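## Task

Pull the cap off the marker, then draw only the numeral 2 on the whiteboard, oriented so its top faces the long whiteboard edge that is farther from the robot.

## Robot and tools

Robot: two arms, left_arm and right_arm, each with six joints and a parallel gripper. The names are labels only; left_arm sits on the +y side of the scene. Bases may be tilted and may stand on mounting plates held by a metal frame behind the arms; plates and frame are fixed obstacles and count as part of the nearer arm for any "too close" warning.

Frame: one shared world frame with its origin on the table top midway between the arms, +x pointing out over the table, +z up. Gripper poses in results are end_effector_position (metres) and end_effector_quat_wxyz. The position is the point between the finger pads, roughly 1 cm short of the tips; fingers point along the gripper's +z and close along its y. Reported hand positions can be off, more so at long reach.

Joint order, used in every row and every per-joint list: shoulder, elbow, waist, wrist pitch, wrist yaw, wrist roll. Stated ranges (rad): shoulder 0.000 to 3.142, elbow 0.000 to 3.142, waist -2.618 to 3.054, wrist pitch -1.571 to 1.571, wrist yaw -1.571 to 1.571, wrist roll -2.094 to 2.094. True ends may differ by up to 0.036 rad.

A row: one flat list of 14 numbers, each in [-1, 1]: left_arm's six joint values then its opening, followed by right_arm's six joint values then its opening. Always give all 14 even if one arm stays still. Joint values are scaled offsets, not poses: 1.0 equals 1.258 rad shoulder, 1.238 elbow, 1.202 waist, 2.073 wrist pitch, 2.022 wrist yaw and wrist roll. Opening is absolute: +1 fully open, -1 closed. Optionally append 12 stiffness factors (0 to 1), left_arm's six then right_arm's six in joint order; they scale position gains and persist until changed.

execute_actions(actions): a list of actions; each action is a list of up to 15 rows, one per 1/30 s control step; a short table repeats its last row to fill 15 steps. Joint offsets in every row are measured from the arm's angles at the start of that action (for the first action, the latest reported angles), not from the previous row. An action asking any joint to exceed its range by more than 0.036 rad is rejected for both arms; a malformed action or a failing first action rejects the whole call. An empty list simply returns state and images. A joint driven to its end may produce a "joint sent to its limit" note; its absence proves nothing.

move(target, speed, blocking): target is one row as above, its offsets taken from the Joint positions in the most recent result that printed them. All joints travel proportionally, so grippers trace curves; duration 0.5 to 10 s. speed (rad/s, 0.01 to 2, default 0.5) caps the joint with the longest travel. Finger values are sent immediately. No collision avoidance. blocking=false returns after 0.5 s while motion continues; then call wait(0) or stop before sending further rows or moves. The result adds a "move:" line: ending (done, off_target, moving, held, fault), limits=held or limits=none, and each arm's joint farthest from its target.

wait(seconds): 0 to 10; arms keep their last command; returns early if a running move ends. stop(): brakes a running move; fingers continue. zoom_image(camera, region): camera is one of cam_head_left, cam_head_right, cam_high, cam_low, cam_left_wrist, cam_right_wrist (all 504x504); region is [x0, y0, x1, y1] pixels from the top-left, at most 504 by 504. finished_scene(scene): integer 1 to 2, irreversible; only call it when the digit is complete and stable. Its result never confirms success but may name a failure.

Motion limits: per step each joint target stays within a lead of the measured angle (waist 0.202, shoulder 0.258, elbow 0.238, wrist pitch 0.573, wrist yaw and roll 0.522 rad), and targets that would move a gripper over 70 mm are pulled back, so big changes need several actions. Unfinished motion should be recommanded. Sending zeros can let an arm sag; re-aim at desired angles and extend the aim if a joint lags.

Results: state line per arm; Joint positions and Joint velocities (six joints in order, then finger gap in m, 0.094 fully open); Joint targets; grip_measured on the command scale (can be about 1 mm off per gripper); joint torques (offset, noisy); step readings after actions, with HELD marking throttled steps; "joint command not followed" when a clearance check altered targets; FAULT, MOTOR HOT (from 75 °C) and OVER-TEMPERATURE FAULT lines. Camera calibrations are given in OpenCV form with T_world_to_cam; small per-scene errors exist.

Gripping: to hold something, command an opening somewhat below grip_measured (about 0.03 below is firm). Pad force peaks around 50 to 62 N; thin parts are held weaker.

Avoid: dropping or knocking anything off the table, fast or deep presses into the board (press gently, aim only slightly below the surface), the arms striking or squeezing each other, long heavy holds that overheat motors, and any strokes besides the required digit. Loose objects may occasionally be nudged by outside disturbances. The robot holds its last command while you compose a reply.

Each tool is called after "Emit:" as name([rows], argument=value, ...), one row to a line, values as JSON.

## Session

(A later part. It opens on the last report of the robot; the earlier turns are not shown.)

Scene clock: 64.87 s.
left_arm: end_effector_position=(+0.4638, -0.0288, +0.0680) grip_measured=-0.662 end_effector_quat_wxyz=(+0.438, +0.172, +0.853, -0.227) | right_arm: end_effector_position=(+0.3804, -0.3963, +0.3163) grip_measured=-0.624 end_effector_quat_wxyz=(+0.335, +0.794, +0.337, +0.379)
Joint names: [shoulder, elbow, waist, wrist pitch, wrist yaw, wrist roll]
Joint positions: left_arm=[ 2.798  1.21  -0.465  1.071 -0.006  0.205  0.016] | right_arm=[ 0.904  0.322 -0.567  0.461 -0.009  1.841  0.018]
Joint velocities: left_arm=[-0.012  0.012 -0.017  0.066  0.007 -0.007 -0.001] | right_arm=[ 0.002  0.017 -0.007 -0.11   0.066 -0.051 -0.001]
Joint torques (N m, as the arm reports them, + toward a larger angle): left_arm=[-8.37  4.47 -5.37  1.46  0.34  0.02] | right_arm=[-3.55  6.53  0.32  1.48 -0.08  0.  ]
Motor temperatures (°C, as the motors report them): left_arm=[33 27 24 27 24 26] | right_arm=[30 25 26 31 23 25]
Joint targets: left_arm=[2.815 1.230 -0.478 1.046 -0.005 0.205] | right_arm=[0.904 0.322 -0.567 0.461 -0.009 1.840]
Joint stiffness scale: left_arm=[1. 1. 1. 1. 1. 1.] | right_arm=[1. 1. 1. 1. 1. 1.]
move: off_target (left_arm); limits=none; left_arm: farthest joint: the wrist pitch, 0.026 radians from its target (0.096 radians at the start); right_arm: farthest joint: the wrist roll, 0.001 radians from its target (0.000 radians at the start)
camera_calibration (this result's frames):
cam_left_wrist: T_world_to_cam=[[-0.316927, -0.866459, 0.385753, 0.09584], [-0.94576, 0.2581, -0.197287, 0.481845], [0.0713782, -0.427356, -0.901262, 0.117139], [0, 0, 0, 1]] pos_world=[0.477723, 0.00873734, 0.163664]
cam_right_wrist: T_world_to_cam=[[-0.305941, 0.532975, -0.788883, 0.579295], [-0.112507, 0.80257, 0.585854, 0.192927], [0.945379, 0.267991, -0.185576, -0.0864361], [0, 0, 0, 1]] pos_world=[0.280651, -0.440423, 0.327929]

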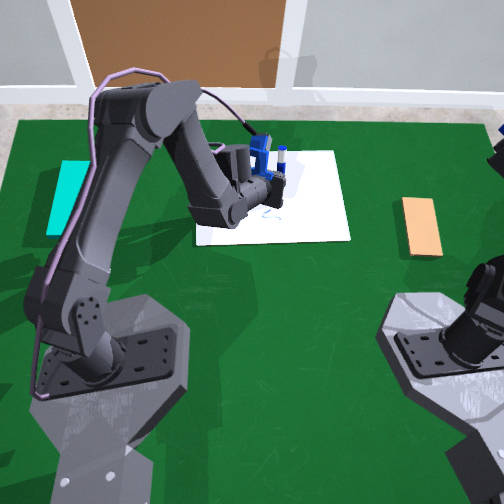

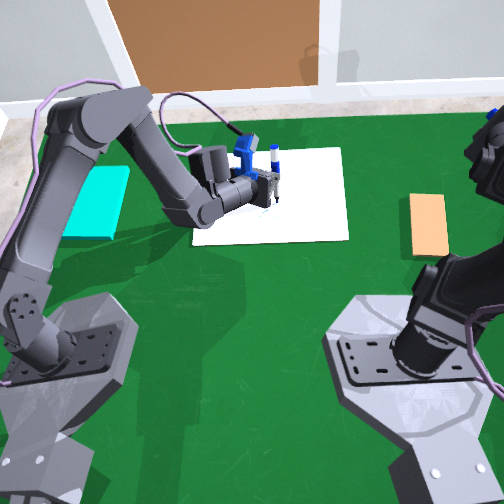

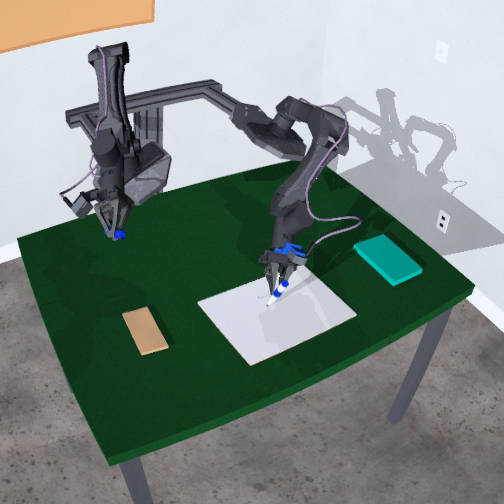

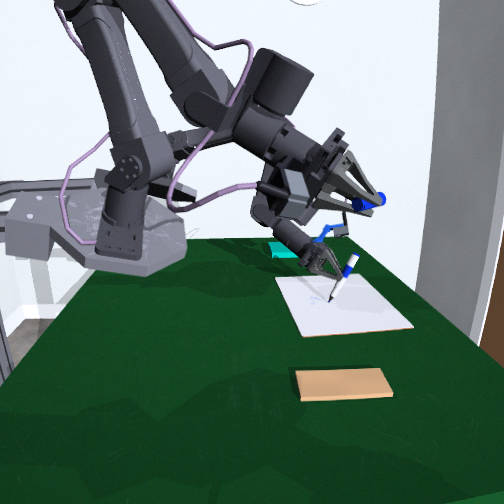

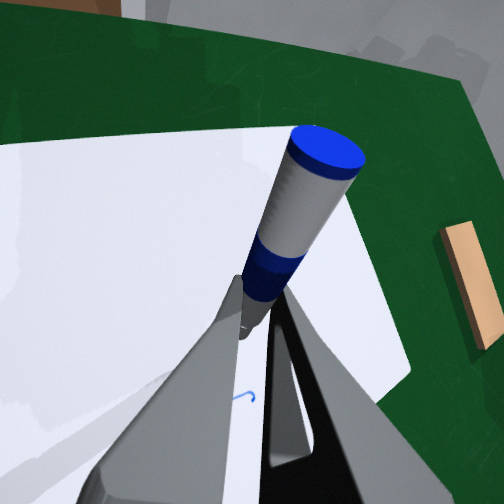

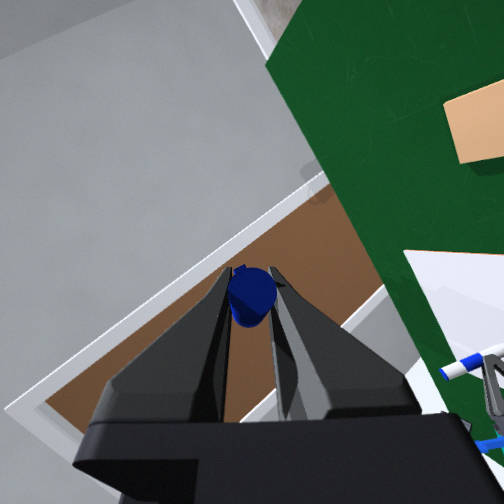

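Emit:
move(target=[-0.055,-0.097,0.02,0.028,0,0,-0.72, 0,0,0,0,0,0,-0.68], speed=0.15)

Emit:
zoom_image(camera="cam_low", region=[295,270,355,320])

Scene clock: 66.47 s.
left_arm: end_effector_position=(+0.4559, -0.0070, +0.0741) grip_measured=-0.662 end_effector_quat_wxyz=(+0.437, +0.162, +0.857, -0.220) | right_arm: end_effector_position=(+0.3804, -0.3963, +0.3162) grip_measured=-0.624 end_effector_quat_wxyz=(+0.335, +0.795, +0.337, +0.379)
Joint names: [shoulder, elbow, waist, wrist pitch, wrist yaw, wrist roll]
Joint positions: left_arm=[ 2.746  1.109 -0.441  1.123 -0.007  0.205  0.016] | right_arm=[ 0.904  0.322 -0.567  0.46  -0.009  1.842  0.018]
Joint velocities: left_arm=[-0.017 -0.002 -0.007  0.037  0.022 -0.022 -0.001] | right_arm=[ 0.002 -0.007 -0.002  0.007 -0.022 -0.022  0.001]
Joint torques (N m, as the arm reports them, + toward a larger angle): left_arm=[-10.41   1.53  -4.18   1.81   0.34   0.03] | right_arm=[-3.52  6.51  0.33  1.48 -0.09  0.01]
Motor temperatures (°C, as the motors report them): left_arm=[33 27 24 27 24 26] | right_arm=[30 25 26 31 23 25]
Joint targets: left_arm=[2.729 1.090 -0.441 1.129 -0.006 0.205] | right_arm=[0.904 0.322 -0.567 0.461 -0.009 1.841]
Joint stiffness scale: left_arm=[1. 1. 1. 1. 1. 1.] | right_arm=[1. 1. 1. 1. 1. 1.]
move: done; limits=none; left_arm: farthest joint: the elbow, 0.019 radians from its target (0.120 radians at the start); right_arm: farthest joint: the wrist pitch, 0.001 radians from its target (0.000 radians at the start)
camera_calibration (this result's frames):
cam_left_wrist: T_world_to_cam=[[-0.293585, -0.875996, 0.382674, 0.0994219], [-0.952889, 0.236258, -0.190223, 0.472442], [0.0762246, -0.420492, -0.904089, 0.13052], [0, 0, 0, 1]] pos_world=[0.469425, 0.0303578, 0.169825]
cam_right_wrist: T_world_to_cam=[[-0.305695, 0.533996, -0.788288, 0.579326], [-0.112086, 0.801981, 0.586739, 0.192273], [0.945509, 0.267719, -0.185308, -0.0866652], [0, 0, 0, 1]] pos_world=[0.280591, -0.440356, 0.327802]

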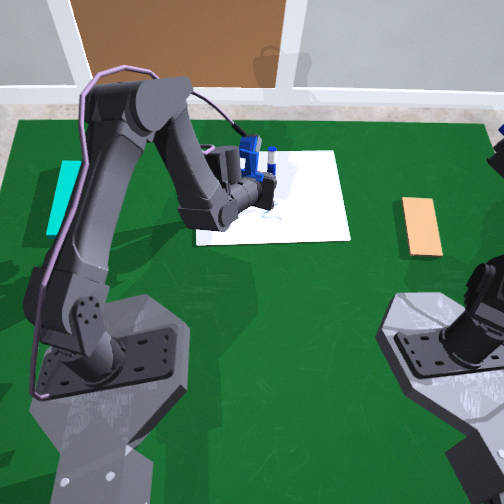

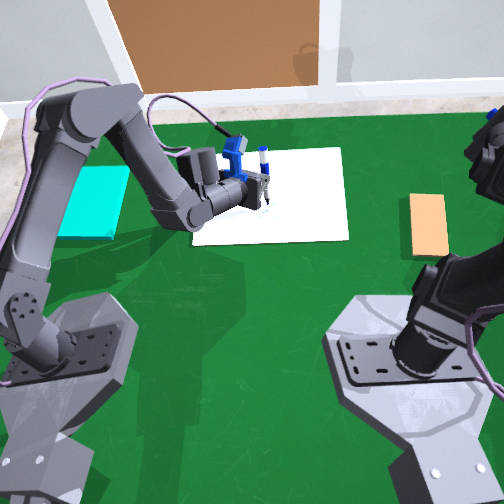

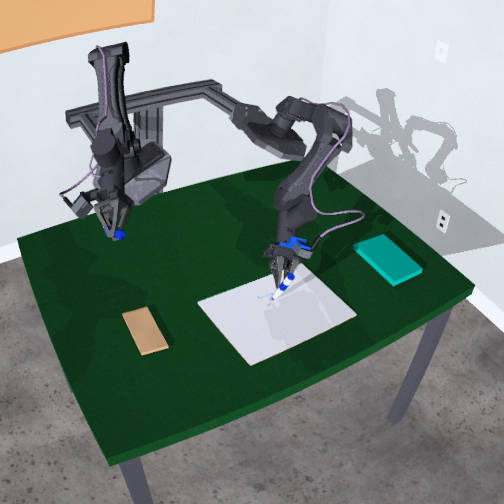

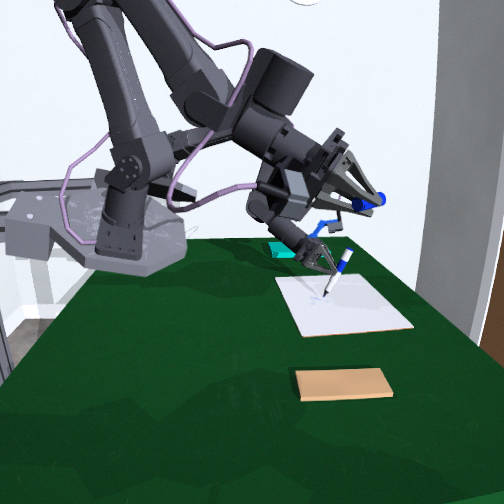

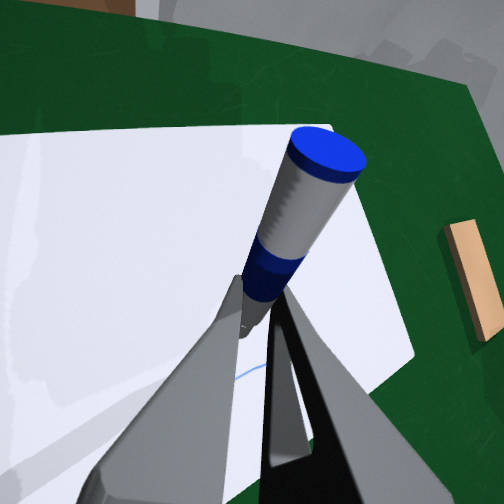

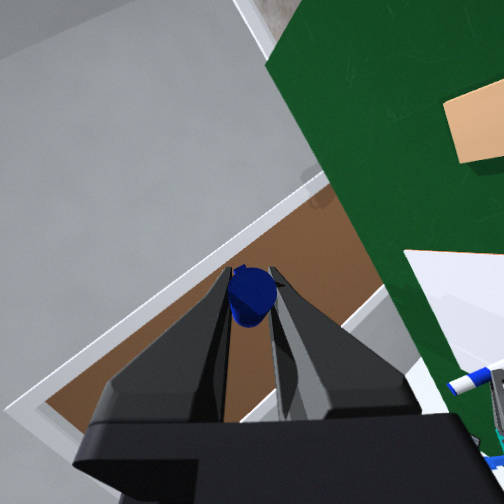

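Region (295, 270, 355, 320) of cam_low's 504x504 image, scaled by 8.400, with more detail than that image has.

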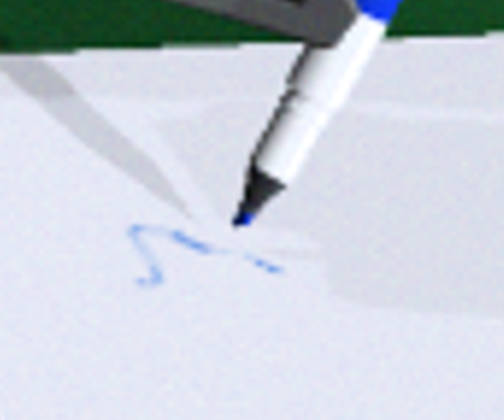

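Emit:
move(target=[0.036,-0.008,-0.011,0.006,0,0,-0.72, 0,0,0,0,0,0,-0.68], speed=0.05)

Emit:
zoom_image(camera="cam_low", region=[295,270,355,320])

Scene clock: 67.90 s.
left_arm: end_effector_position=(+0.4505, -0.0077, +0.0675) grip_measured=-0.662 end_effector_quat_wxyz=(+0.437, +0.162, +0.857, -0.220) | right_arm: end_effector_position=(+0.3804, -0.3963, +0.3161) grip_measured=-0.624 end_effector_quat_wxyz=(+0.334, +0.795, +0.336, +0.379)
Joint names: [shoulder, elbow, waist, wrist pitch, wrist yaw, wrist roll]
Joint positions: left_arm=[ 2.771  1.109 -0.441  1.148 -0.008  0.205  0.016] | right_arm=[ 0.904  0.322 -0.567  0.46  -0.009  1.843  0.018]
Joint velocities: left_arm=[-0.002 -0.027  0.002 -0.066 -0.066 -0.051 -0.   ] | right_arm=[ 0.012 -0.007 -0.012  0.022  0.007  0.007 -0.001]
Joint torques (N m, as the arm reports them, + toward a larger angle): left_arm=[-7.8   2.01 -5.19  1.62  0.34  0.03] | right_arm=[-3.48  6.54  0.28  1.48 -0.09  0.02]
Motor temperatures (°C, as the motors report them): left_arm=[33 27 24 27 24 26] | right_arm=[30 25 26 31 23 25]
Joint targets: left_arm=[2.791 1.099 -0.454 1.136 -0.007 0.205] | right_arm=[0.904 0.322 -0.567 0.460 -0.009 1.842]
Joint stiffness scale: left_arm=[1. 1. 1. 1. 1. 1.] | right_arm=[1. 1. 1. 1. 1. 1.]
move: done; limits=none; left_arm: farthest joint: the shoulder, 0.020 radians from its target (0.046 radians at the start); right_arm: farthest joint: the wrist roll, 0.001 radians from its target (0.000 radians at the start)
camera_calibration (this result's frames):
cam_left_wrist: T_world_to_cam=[[-0.293087, -0.876373, 0.382193, 0.0995133], [-0.953113, 0.236317, -0.189023, 0.466315], [0.0753356, -0.419673, -0.904544, 0.125055], [0, 0, 0, 1]] pos_world=[0.464196, 0.0294947, 0.163229]
cam_right_wrist: T_world_to_cam=[[-0.305448, 0.535017, -0.787692, 0.579355], [-0.111665, 0.801392, 0.587623, 0.19162], [0.945639, 0.267446, -0.18504, -0.0868944], [0, 0, 0, 1]] pos_world=[0.280531, -0.440288, 0.327675]

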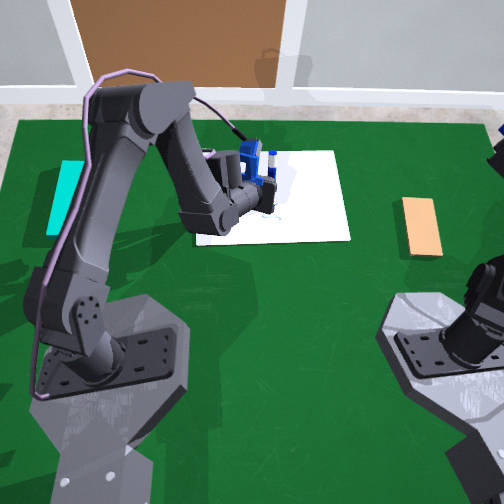

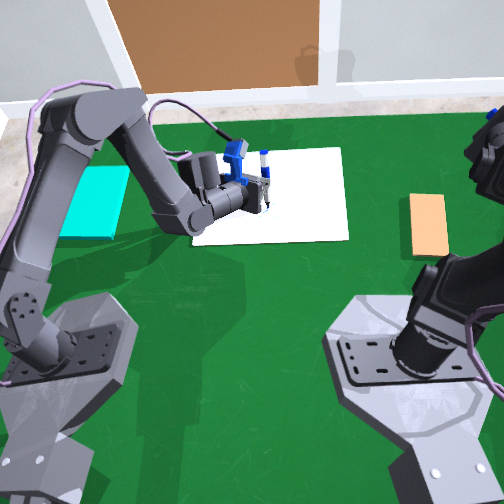

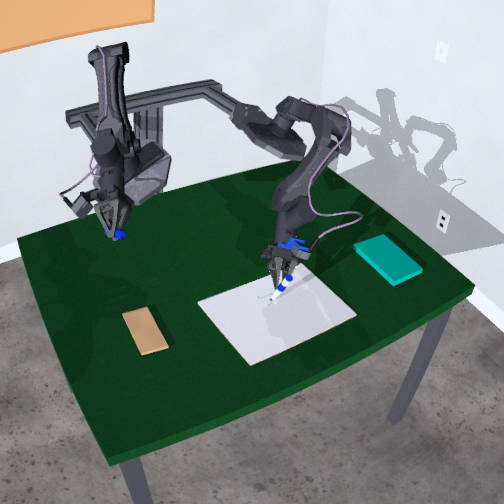

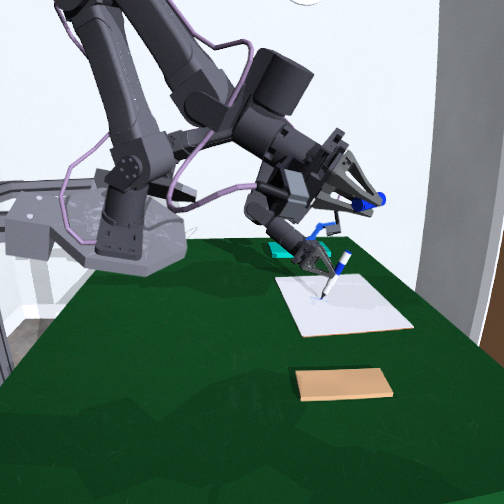

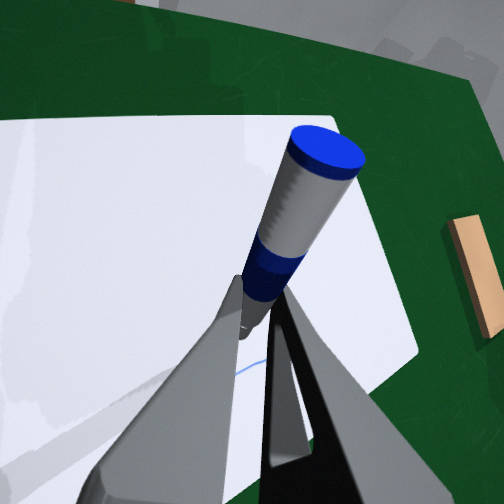

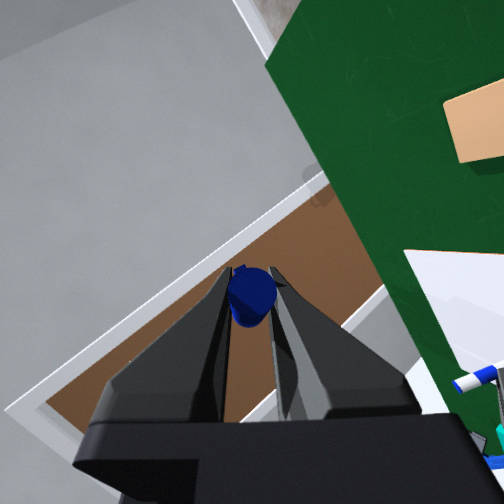

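Region (295, 270, 355, 320) of cam_low's 504x504 image, scaled by 8.400, with more detail than that image has.

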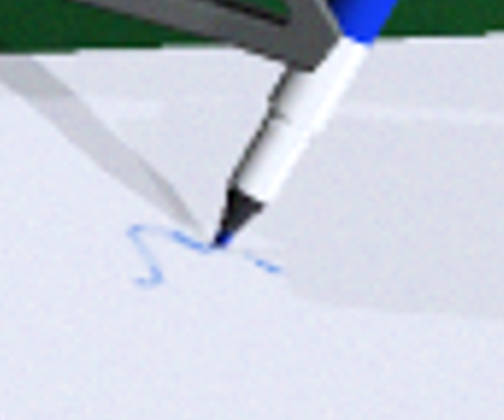

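Emit:
execute_actions([
  [[0.024,0.034,-0.015,-0.012,0,0,-0.72,0,0,0,0,0,0,-0.68]],
  [[0.024,0.036,-0.015,-0.013,0,0,-0.72,0,0,0,0,0,0,-0.68]],
  [[0.024,0.036,-0.015,-0.013,0,0,-0.72,0,0,0,0,0,0,-0.68]],
  [[0.024,0.036,-0.015,-0.013,0,0,-0.72,0,0,0,0,0,0,-0.68]],
])

Emit:
zoom_image(camera="cam_low", region=[295,270,355,320])

Scene clock: 70.20 s.
left_arm: end_effector_position=(+0.4637, -0.0280, +0.0689) grip_measured=-0.662 end_effector_quat_wxyz=(+0.454, +0.165, +0.846, -0.226) | right_arm: end_effector_position=(+0.3802, -0.3961, +0.3157) grip_measured=-0.624 end_effector_quat_wxyz=(+0.333, +0.796, +0.335, +0.379)
Joint names: [shoulder, elbow, waist, wrist pitch, wrist yaw, wrist roll]
Joint positions: left_arm=[ 2.822  1.205 -0.465  1.139 -0.009  0.205  0.016] | right_arm=[ 0.904  0.322 -0.567  0.458 -0.009  1.848  0.018]
Joint velocities: left_arm=[-0.007 -0.002  0.012  0.022 -0.051  0.037  0.001] | right_arm=[-0.012 -0.002  0.007  0.066 -0.051  0.095  0.   ]
Joint torques (N m, as the arm reports them, + toward a larger angle): left_arm=[-8.31  4.32 -5.34  1.49  0.34  0.01] | right_arm=[-3.49  6.52  0.29  1.49 -0.08  0.01]
Motor temperatures (°C, as the motors report them): left_arm=[33 27 24 27 24 26] | right_arm=[30 25 26 31 23 25]
Joint targets: left_arm=[2.839 1.225 -0.477 1.115 -0.008 0.205] | right_arm=[0.904 0.322 -0.567 0.458 -0.009 1.847]
Joint stiffness scale: left_arm=[1. 1. 1. 1. 1. 1.] | right_arm=[1. 1. 1. 1. 1. 1.]
Step readings (joint positions; steps 1 to 15: 1st action; 16 to 30: 2nd action; 31 to 45: 3rd action; 46 to 60: 4th action):
0: left_arm=[2.771 1.109 -0.441 1.148 -0.008 0.205] | right_arm=[0.904 0.322 -0.567 0.460 -0.009 1.843]
1: left_arm=[2.773 1.111 -0.442 1.148 -0.008 0.205] | right_arm=[0.904 0.322 -0.567 0.460 -0.009 1.844]
2: left_arm=[2.777 1.118 -0.442 1.147 -0.008 0.205] | right_arm=[0.904 0.322 -0.567 0.460 -0.009 1.844]
4: left_arm=[2.782 1.128 -0.445 1.147 -0.008 0.205] | right_arm=[0.904 0.322 -0.567 0.460 -0.009 1.844]
8: left_arm=[2.784 1.131 -0.447 1.147 -0.008 0.205] | right_arm=[0.904 0.322 -0.567 0.459 -0.009 1.844]
15: left_arm=[2.784 1.131 -0.447 1.147 -0.008 0.205] | right_arm=[0.904 0.322 -0.567 0.459 -0.009 1.844]
16: left_arm=[2.785 1.134 -0.448 1.147 -0.008 0.205] | right_arm=[0.904 0.322 -0.567 0.459 -0.009 1.845]
17: left_arm=[2.789 1.141 -0.449 1.146 -0.008 0.205] | right_arm=[0.904 0.322 -0.567 0.459 -0.009 1.845]
19: left_arm=[2.795 1.152 -0.451 1.146 -0.008 0.205] | right_arm=[0.904 0.322 -0.567 0.459 -0.009 1.845]
23: left_arm=[2.796 1.155 -0.454 1.145 -0.008 0.205] | right_arm=[0.904 0.322 -0.567 0.459 -0.009 1.845]
30: left_arm=[2.796 1.155 -0.454 1.145 -0.008 0.205] | right_arm=[0.904 0.322 -0.567 0.459 -0.009 1.845]
31: left_arm=[2.798 1.159 -0.454 1.144 -0.009 0.205] | right_arm=[0.904 0.322 -0.567 0.459 -0.009 1.846]
32: left_arm=[2.802 1.167 -0.455 1.143 -0.009 0.205] | right_arm=[0.904 0.322 -0.567 0.459 -0.009 1.846]
34: left_arm=[2.808 1.177 -0.457 1.143 -0.009 0.205] | right_arm=[0.904 0.322 -0.567 0.458 -0.009 1.846]
38: left_arm=[2.809 1.180 -0.460 1.142 -0.009 0.205] | right_arm=[0.904 0.322 -0.567 0.458 -0.009 1.847]
45: left_arm=[2.809 1.180 -0.460 1.142 -0.009 0.205] | right_arm=[0.904 0.322 -0.567 0.458 -0.009 1.847]
46: left_arm=[2.811 1.183 -0.460 1.141 -0.009 0.205] | right_arm=[0.904 0.322 -0.567 0.458 -0.009 1.847]
47: left_arm=[2.815 1.191 -0.461 1.140 -0.009 0.205] | right_arm=[0.904 0.322 -0.567 0.458 -0.009 1.847]
49: left_arm=[2.821 1.202 -0.463 1.140 -0.009 0.205] | right_arm=[0.904 0.322 -0.567 0.458 -0.009 1.847]
53: left_arm=[2.822 1.205 -0.465 1.139 -0.009 0.205] | right_arm=[0.904 0.322 -0.567 0.458 -0.009 1.848]
60: Joint positions above
camera_calibration (this result's frames):
cam_left_wrist: T_world_to_cam=[[-0.314368, -0.866992, 0.386649, 0.094895], [-0.943179, 0.239078, -0.230771, 0.482233], [0.107637, -0.437226, -0.892887, 0.100584], [0, 0, 0, 1]] pos_world=[0.473837, 0.0109599, 0.164404]
cam_right_wrist: T_world_to_cam=[[-0.30457, 0.539498, -0.784971, 0.579478], [-0.109735, 0.798763, 0.591554, 0.1887], [0.946148, 0.266308, -0.184077, -0.0877775], [0, 0, 0, 1]] pos_world=[0.280249, -0.439978, 0.32709]

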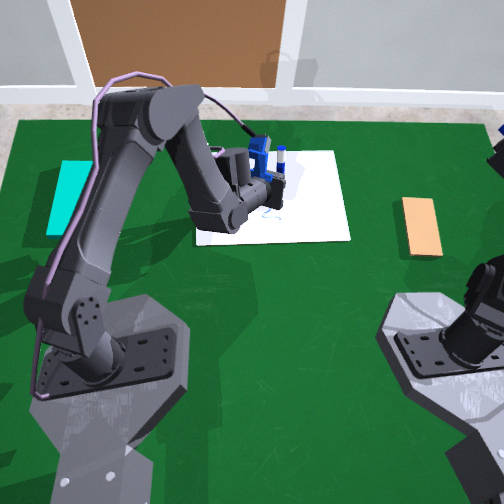

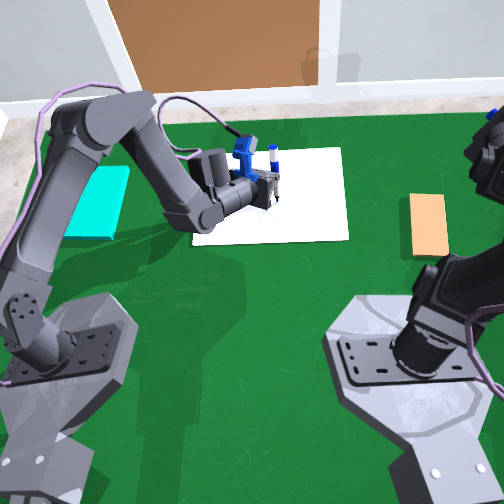

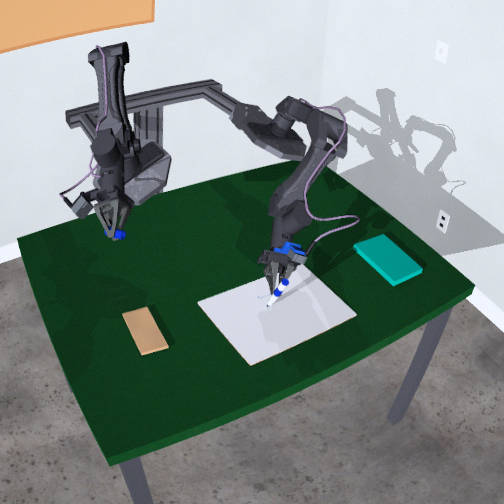

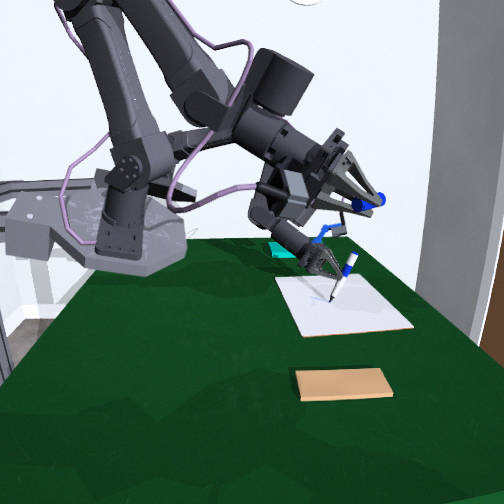

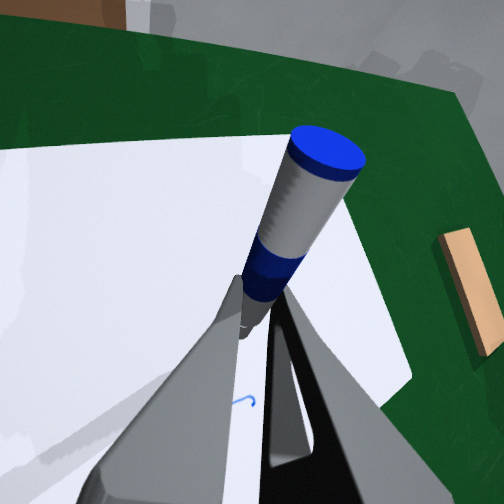

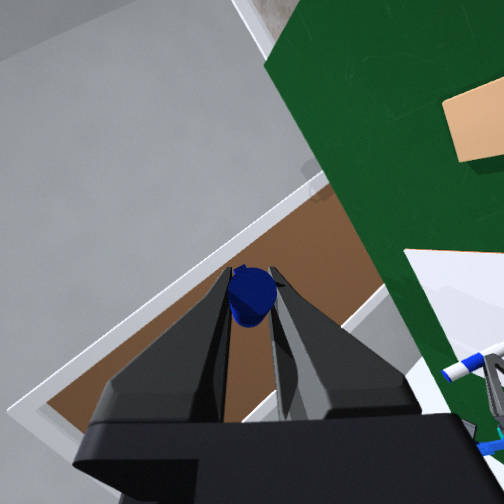

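Region (295, 270, 355, 320) of cam_low's 504x504 image, scaled by 8.400, with more detail than that image has.

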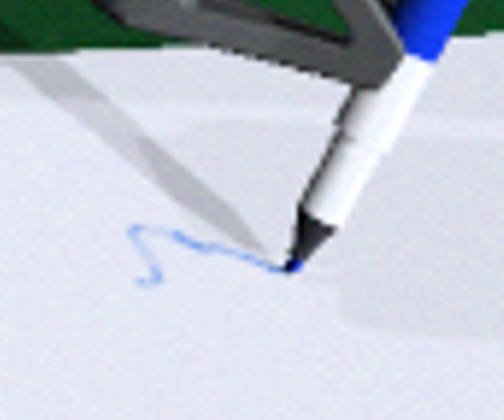

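Emit:
execute_actions([
  [[0.019,0.036,0.008,-0.013,0,0,-0.72,0,0,0,0,0,0,-0.68]],
  [[0.019,0.036,0.007,-0.013,0,0,-0.72,0,0,0,0,0,0,-0.68]],
  [[0.019,0.036,0.008,-0.013,0,0,-0.72,0,0,0,0,0,0,-0.68]],
])

Emit:
zoom_image(camera="cam_low", region=[295,270,355,320])

Scene clock: 72.50 s.
left_arm: end_effector_position=(+0.4860, -0.0257, +0.0694) grip_measured=-0.662 end_effector_quat_wxyz=(+0.471, +0.152, +0.840, -0.222) | right_arm: end_effector_position=(+0.3801, -0.3960, +0.3155) grip_measured=-0.624 end_effector_quat_wxyz=(+0.332, +0.797, +0.333, +0.379)
Joint names: [shoulder, elbow, waist, wrist pitch, wrist yaw, wrist roll]
Joint positions: left_arm=[ 2.844  1.279 -0.447  1.129 -0.007  0.205  0.016] | right_arm=[ 0.904  0.322 -0.567  0.457 -0.009  1.852  0.018]
Joint velocities: left_arm=[ 0.012  0.017  0.007 -0.022 -0.051  0.051 -0.   ] | right_arm=[-0.007 -0.012 -0.007  0.037  0.037  0.022 -0.002]
Joint torques (N m, as the arm reports them, + toward a larger angle): left_arm=[-8.67  4.57 -4.17  1.53  0.32  0.05] | right_arm=[-3.52  6.48  0.31  1.47 -0.07  0.01]
Motor temperatures (°C, as the motors report them): left_arm=[33 27 24 27 24 26] | right_arm=[29 25 26 31 23 25]
Joint targets: left_arm=[2.861 1.299 -0.444 1.105 -0.008 0.205] | right_arm=[0.904 0.322 -0.567 0.457 -0.009 1.850]
Joint stiffness scale: left_arm=[1. 1. 1. 1. 1. 1.] | right_arm=[1. 1. 1. 1. 1. 1.]
Step readings (joint positions; steps 1 to 15: 1st action; 16 to 30: 2nd action; 31 to 45: 3rd action):
0: left_arm=[2.822 1.205 -0.465 1.139 -0.009 0.205] | right_arm=[0.904 0.322 -0.567 0.458 -0.009 1.848]
1: left_arm=[2.823 1.208 -0.465 1.138 -0.009 0.205] | right_arm=[0.904 0.322 -0.567 0.458 -0.009 1.848]
2: left_arm=[2.826 1.215 -0.464 1.137 -0.009 0.205] | right_arm=[0.904 0.322 -0.567 0.458 -0.009 1.849]
4: left_arm=[2.829 1.225 -0.462 1.135 -0.008 0.205] | right_arm=[0.904 0.322 -0.567 0.458 -0.009 1.849]
8: left_arm=[2.829 1.229 -0.459 1.135 -0.008 0.205] | right_arm=[0.904 0.322 -0.567 0.458 -0.009 1.849]
15: left_arm=[2.829 1.229 -0.459 1.135 -0.008 0.205] | right_arm=[0.904 0.322 -0.567 0.458 -0.009 1.849]
16: left_arm=[2.830 1.233 -0.459 1.135 -0.008 0.205] | right_arm=[0.904 0.322 -0.567 0.458 -0.009 1.849]
17: left_arm=[2.833 1.240 -0.458 1.133 -0.008 0.205] | right_arm=[0.904 0.322 -0.567 0.458 -0.009 1.850]
19: left_arm=[2.837 1.250 -0.457 1.132 -0.008 0.205] | right_arm=[0.904 0.322 -0.567 0.457 -0.009 1.850]
23: left_arm=[2.837 1.254 -0.454 1.132 -0.008 0.205] | right_arm=[0.904 0.322 -0.567 0.457 -0.009 1.850]
30: left_arm=[2.837 1.254 -0.454 1.132 -0.008 0.205] | right_arm=[0.904 0.322 -0.567 0.457 -0.009 1.850]
31: left_arm=[2.838 1.257 -0.453 1.131 -0.007 0.205] | right_arm=[0.904 0.322 -0.567 0.457 -0.009 1.850]
32: left_arm=[2.841 1.265 -0.452 1.130 -0.007 0.205] | right_arm=[0.904 0.322 -0.567 0.457 -0.009 1.851]
34: left_arm=[2.844 1.275 -0.450 1.129 -0.007 0.205] | right_arm=[0.904 0.322 -0.567 0.457 -0.009 1.851]
38: left_arm=[2.844 1.279 -0.447 1.129 -0.007 0.205] | right_arm=[0.904 0.322 -0.567 0.457 -0.009 1.851]
45: Joint positions above
camera_calibration (this result's frames):
cam_left_wrist: T_world_to_cam=[[-0.297061, -0.872187, 0.388646, 0.0949694], [-0.943419, 0.205276, -0.260426, 0.504154], [0.147361, -0.444018, -0.883817, 0.0795568], [0, 0, 0, 1]] pos_world=[0.492117, 0.0146647, 0.164699]
cam_right_wrist: T_world_to_cam=[[-0.303816, 0.542543, -0.783162, 0.579551], [-0.10847, 0.796976, 0.594192, 0.186738], [0.946536, 0.265474, -0.183284, -0.0884654], [0, 0, 0, 1]] pos_world=[0.280068, -0.439772, 0.32671]

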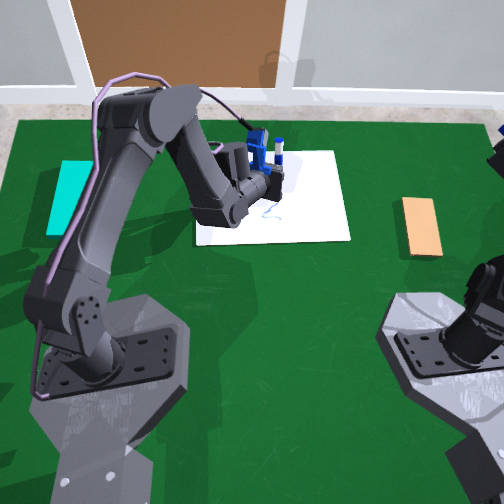

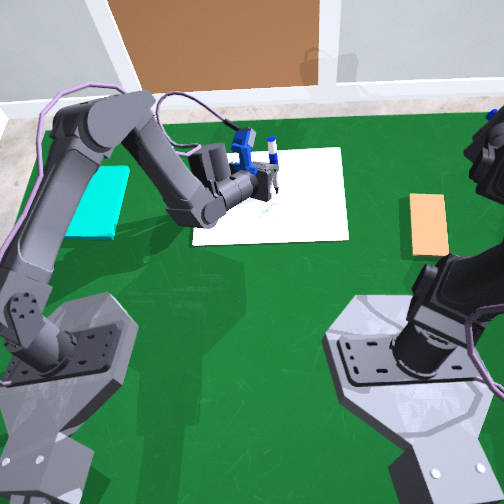

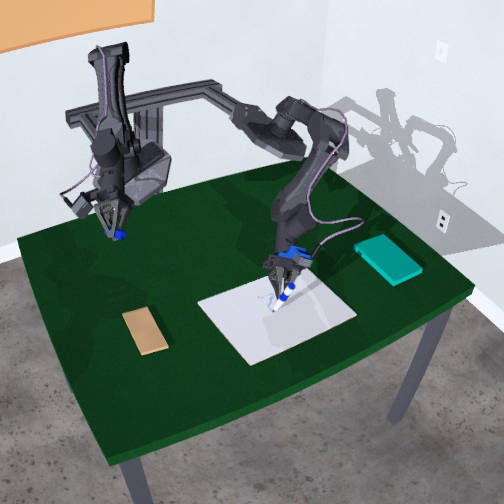

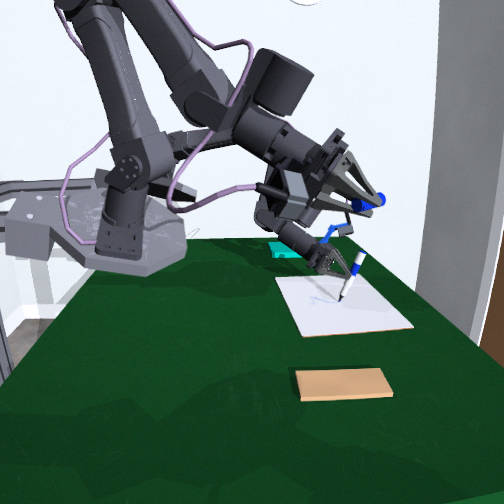

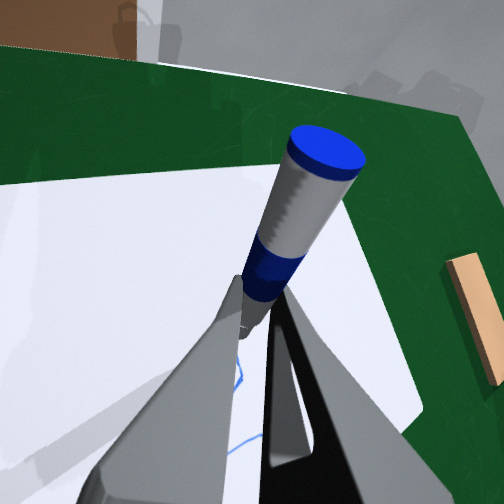

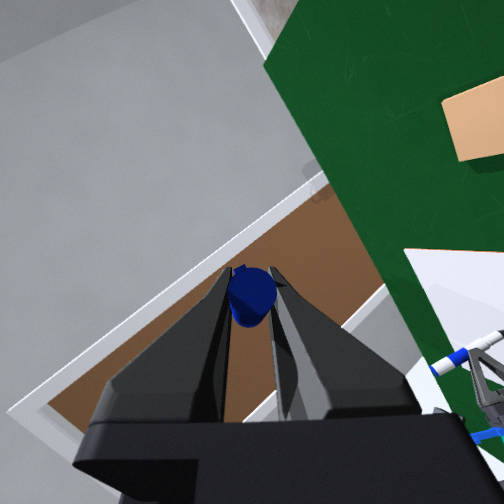

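Region (295, 270, 355, 320) of cam_low's 504x504 image, scaled by 8.400, with more detail than that image has.

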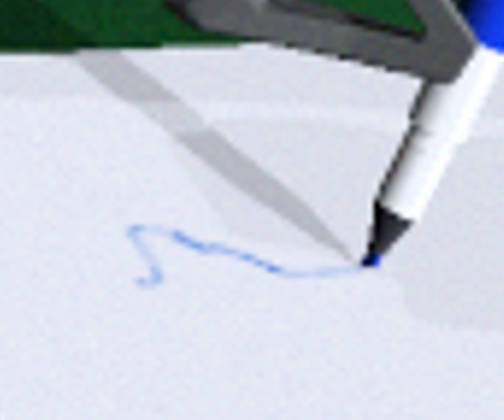

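Emit:
execute_actions([
  [[-0.012,0.018,0.0125,-0.01,0,0,-0.72,0,0,0,0,0,0,-0.68]],
  [[-0.014,0.012,0.0125,-0.008,0,0,-0.72,0,0,0,0,0,0,-0.68]],
  [[-0.014,0.0,0.0125,-0.008,0,0,-0.72,0,0,0,0,0,0,-0.68]],
])

Emit:
zoom_image(camera="cam_low", region=[295,270,355,320])

Scene clock: 74.60 s.
left_arm: end_effector_position=(+0.4959, -0.0118, +0.0694) grip_measured=-0.662 end_effector_quat_wxyz=(+0.474, +0.140, +0.841, -0.221) | right_arm: end_effector_position=(+0.3799, -0.3959, +0.3152) grip_measured=-0.624 end_effector_quat_wxyz=(+0.331, +0.798, +0.332, +0.379)
Joint names: [shoulder, elbow, waist, wrist pitch, wrist yaw, wrist roll]
Joint positions: left_arm=[ 2.831  1.279 -0.414  1.129  0.012  0.2    0.016] | right_arm=[ 0.904  0.322 -0.567  0.456 -0.009  1.855  0.018]
Joint velocities: left_arm=[ 0.027 -0.002  0.007 -0.051 -0.037  0.022  0.   ] | right_arm=[-0.012 -0.002  0.002 -0.037 -0.022 -0.007 -0.001]
Joint torques (N m, as the arm reports them, + toward a larger angle): left_arm=[-10.68   3.17  -4.19   1.62   0.26   0.05] | right_arm=[-3.49  6.54  0.32  1.48 -0.09  0.  ]
Motor temperatures (°C, as the motors report them): left_arm=[33 27 24 27 24 26] | right_arm=[29 26 26 31 23 25]
Joint targets: left_arm=[2.818 1.279 -0.411 1.112 0.007 0.201] | right_arm=[0.904 0.322 -0.567 0.456 -0.009 1.853]
Joint stiffness scale: left_arm=[1. 1. 1. 1. 1. 1.] | right_arm=[1. 1. 1. 1. 1. 1.]
Step readings (joint positions; steps 1 to 15: 1st action; 16 to 30: 2nd action; 31 to 45: 3rd action):
0: left_arm=[2.844 1.279 -0.447 1.129 -0.007 0.205] | right_arm=[0.904 0.322 -0.567 0.457 -0.009 1.852]
1: left_arm=[2.844 1.279 -0.446 1.129 -0.007 0.205] | right_arm=[0.904 0.322 -0.567 0.457 -0.009 1.852]
2: left_arm=[2.844 1.279 -0.445 1.129 -0.005 0.204] | right_arm=[0.904 0.322 -0.567 0.457 -0.009 1.852]
4: left_arm=[2.843 1.279 -0.442 1.129 -0.001 0.203] | right_arm=[0.904 0.322 -0.567 0.457 -0.009 1.852]
8: left_arm=[2.842 1.279 -0.438 1.129 0.000 0.203] | right_arm=[0.904 0.322 -0.567 0.457 -0.009 1.852]
15: left_arm=[2.841 1.279 -0.437 1.129 0.000 0.203] | right_arm=[0.904 0.322 -0.567 0.457 -0.009 1.853]
16: left_arm=[2.841 1.279 -0.437 1.129 0.001 0.202] | right_arm=[0.904 0.322 -0.567 0.457 -0.009 1.853]
17: left_arm=[2.841 1.279 -0.436 1.129 0.003 0.202] | right_arm=[0.904 0.322 -0.567 0.456 -0.009 1.853]
19: left_arm=[2.840 1.279 -0.433 1.129 0.007 0.201] | right_arm=[0.904 0.322 -0.567 0.456 -0.009 1.853]
23: left_arm=[2.837 1.279 -0.427 1.129 0.007 0.201] | right_arm=[0.904 0.322 -0.567 0.456 -0.009 1.853]
30: left_arm=[2.836 1.279 -0.426 1.129 0.007 0.201] | right_arm=[0.904 0.322 -0.567 0.456 -0.009 1.853]
31: left_arm=[2.836 1.279 -0.425 1.129 0.007 0.201] | right_arm=[0.904 0.322 -0.567 0.456 -0.009 1.854]
32: left_arm=[2.836 1.279 -0.423 1.129 0.009 0.200] | right_arm=[0.904 0.322 -0.567 0.456 -0.009 1.854]
34: left_arm=[2.835 1.279 -0.420 1.129 0.012 0.200] | right_arm=[0.904 0.322 -0.567 0.456 -0.009 1.854]
38: left_arm=[2.832 1.279 -0.415 1.129 0.012 0.200] | right_arm=[0.904 0.322 -0.567 0.456 -0.009 1.855]
45: Joint positions above
camera_calibration (this result's frames):
cam_left_wrist: T_world_to_cam=[[-0.277322, -0.874112, 0.398774, 0.0995342], [-0.947792, 0.180891, -0.262618, 0.512742], [0.157423, -0.450785, -0.878642, 0.078842], [0, 0, 0, 1]] pos_world=[0.501164, 0.0297945, 0.164237]
cam_right_wrist: T_world_to_cam=[[-0.303241, 0.545278, -0.781484, 0.579612], [-0.107291, 0.795347, 0.596584, 0.184951], [0.946855, 0.264755, -0.182678, -0.0890219], [0, 0, 0, 1]] pos_world=[0.279896, -0.439581, 0.326356]

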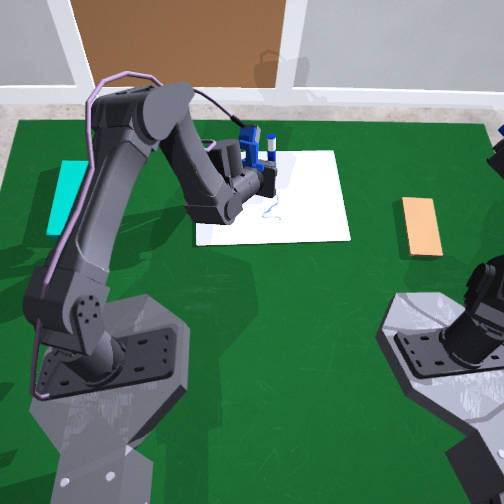

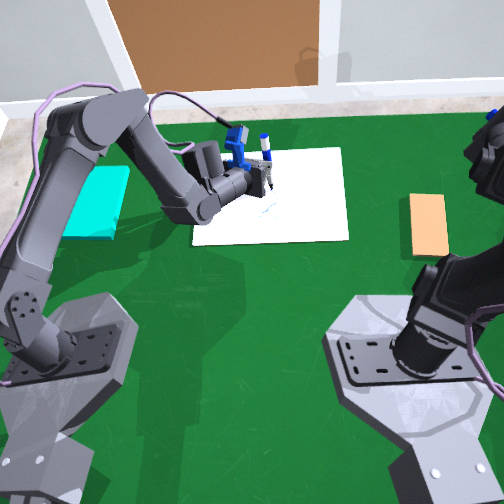

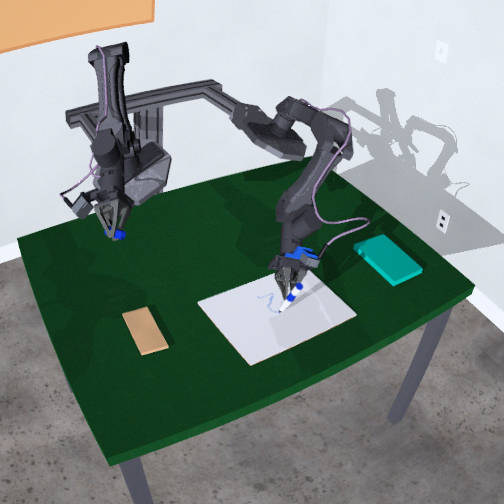

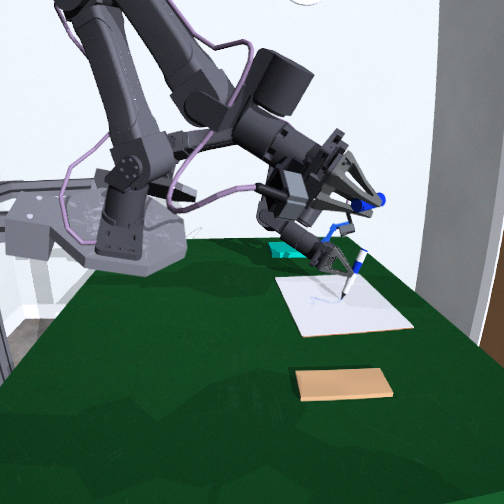

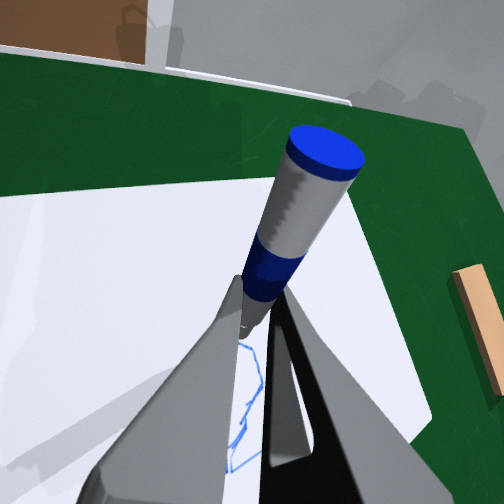

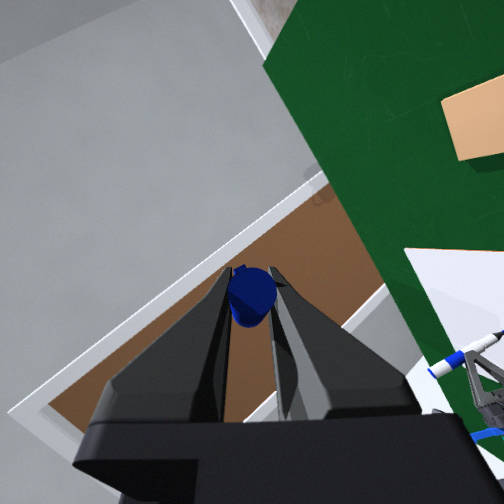

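Region (295, 270, 355, 320) of cam_low's 504x504 image, scaled by 8.400, with more detail than that image has.

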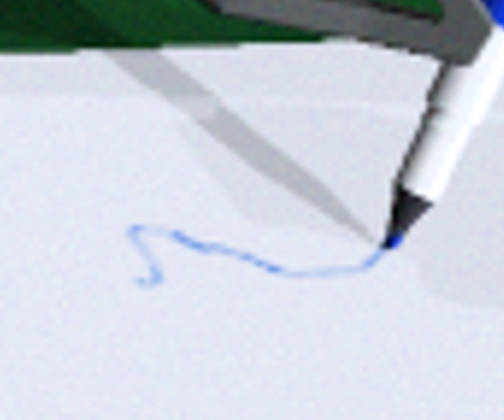

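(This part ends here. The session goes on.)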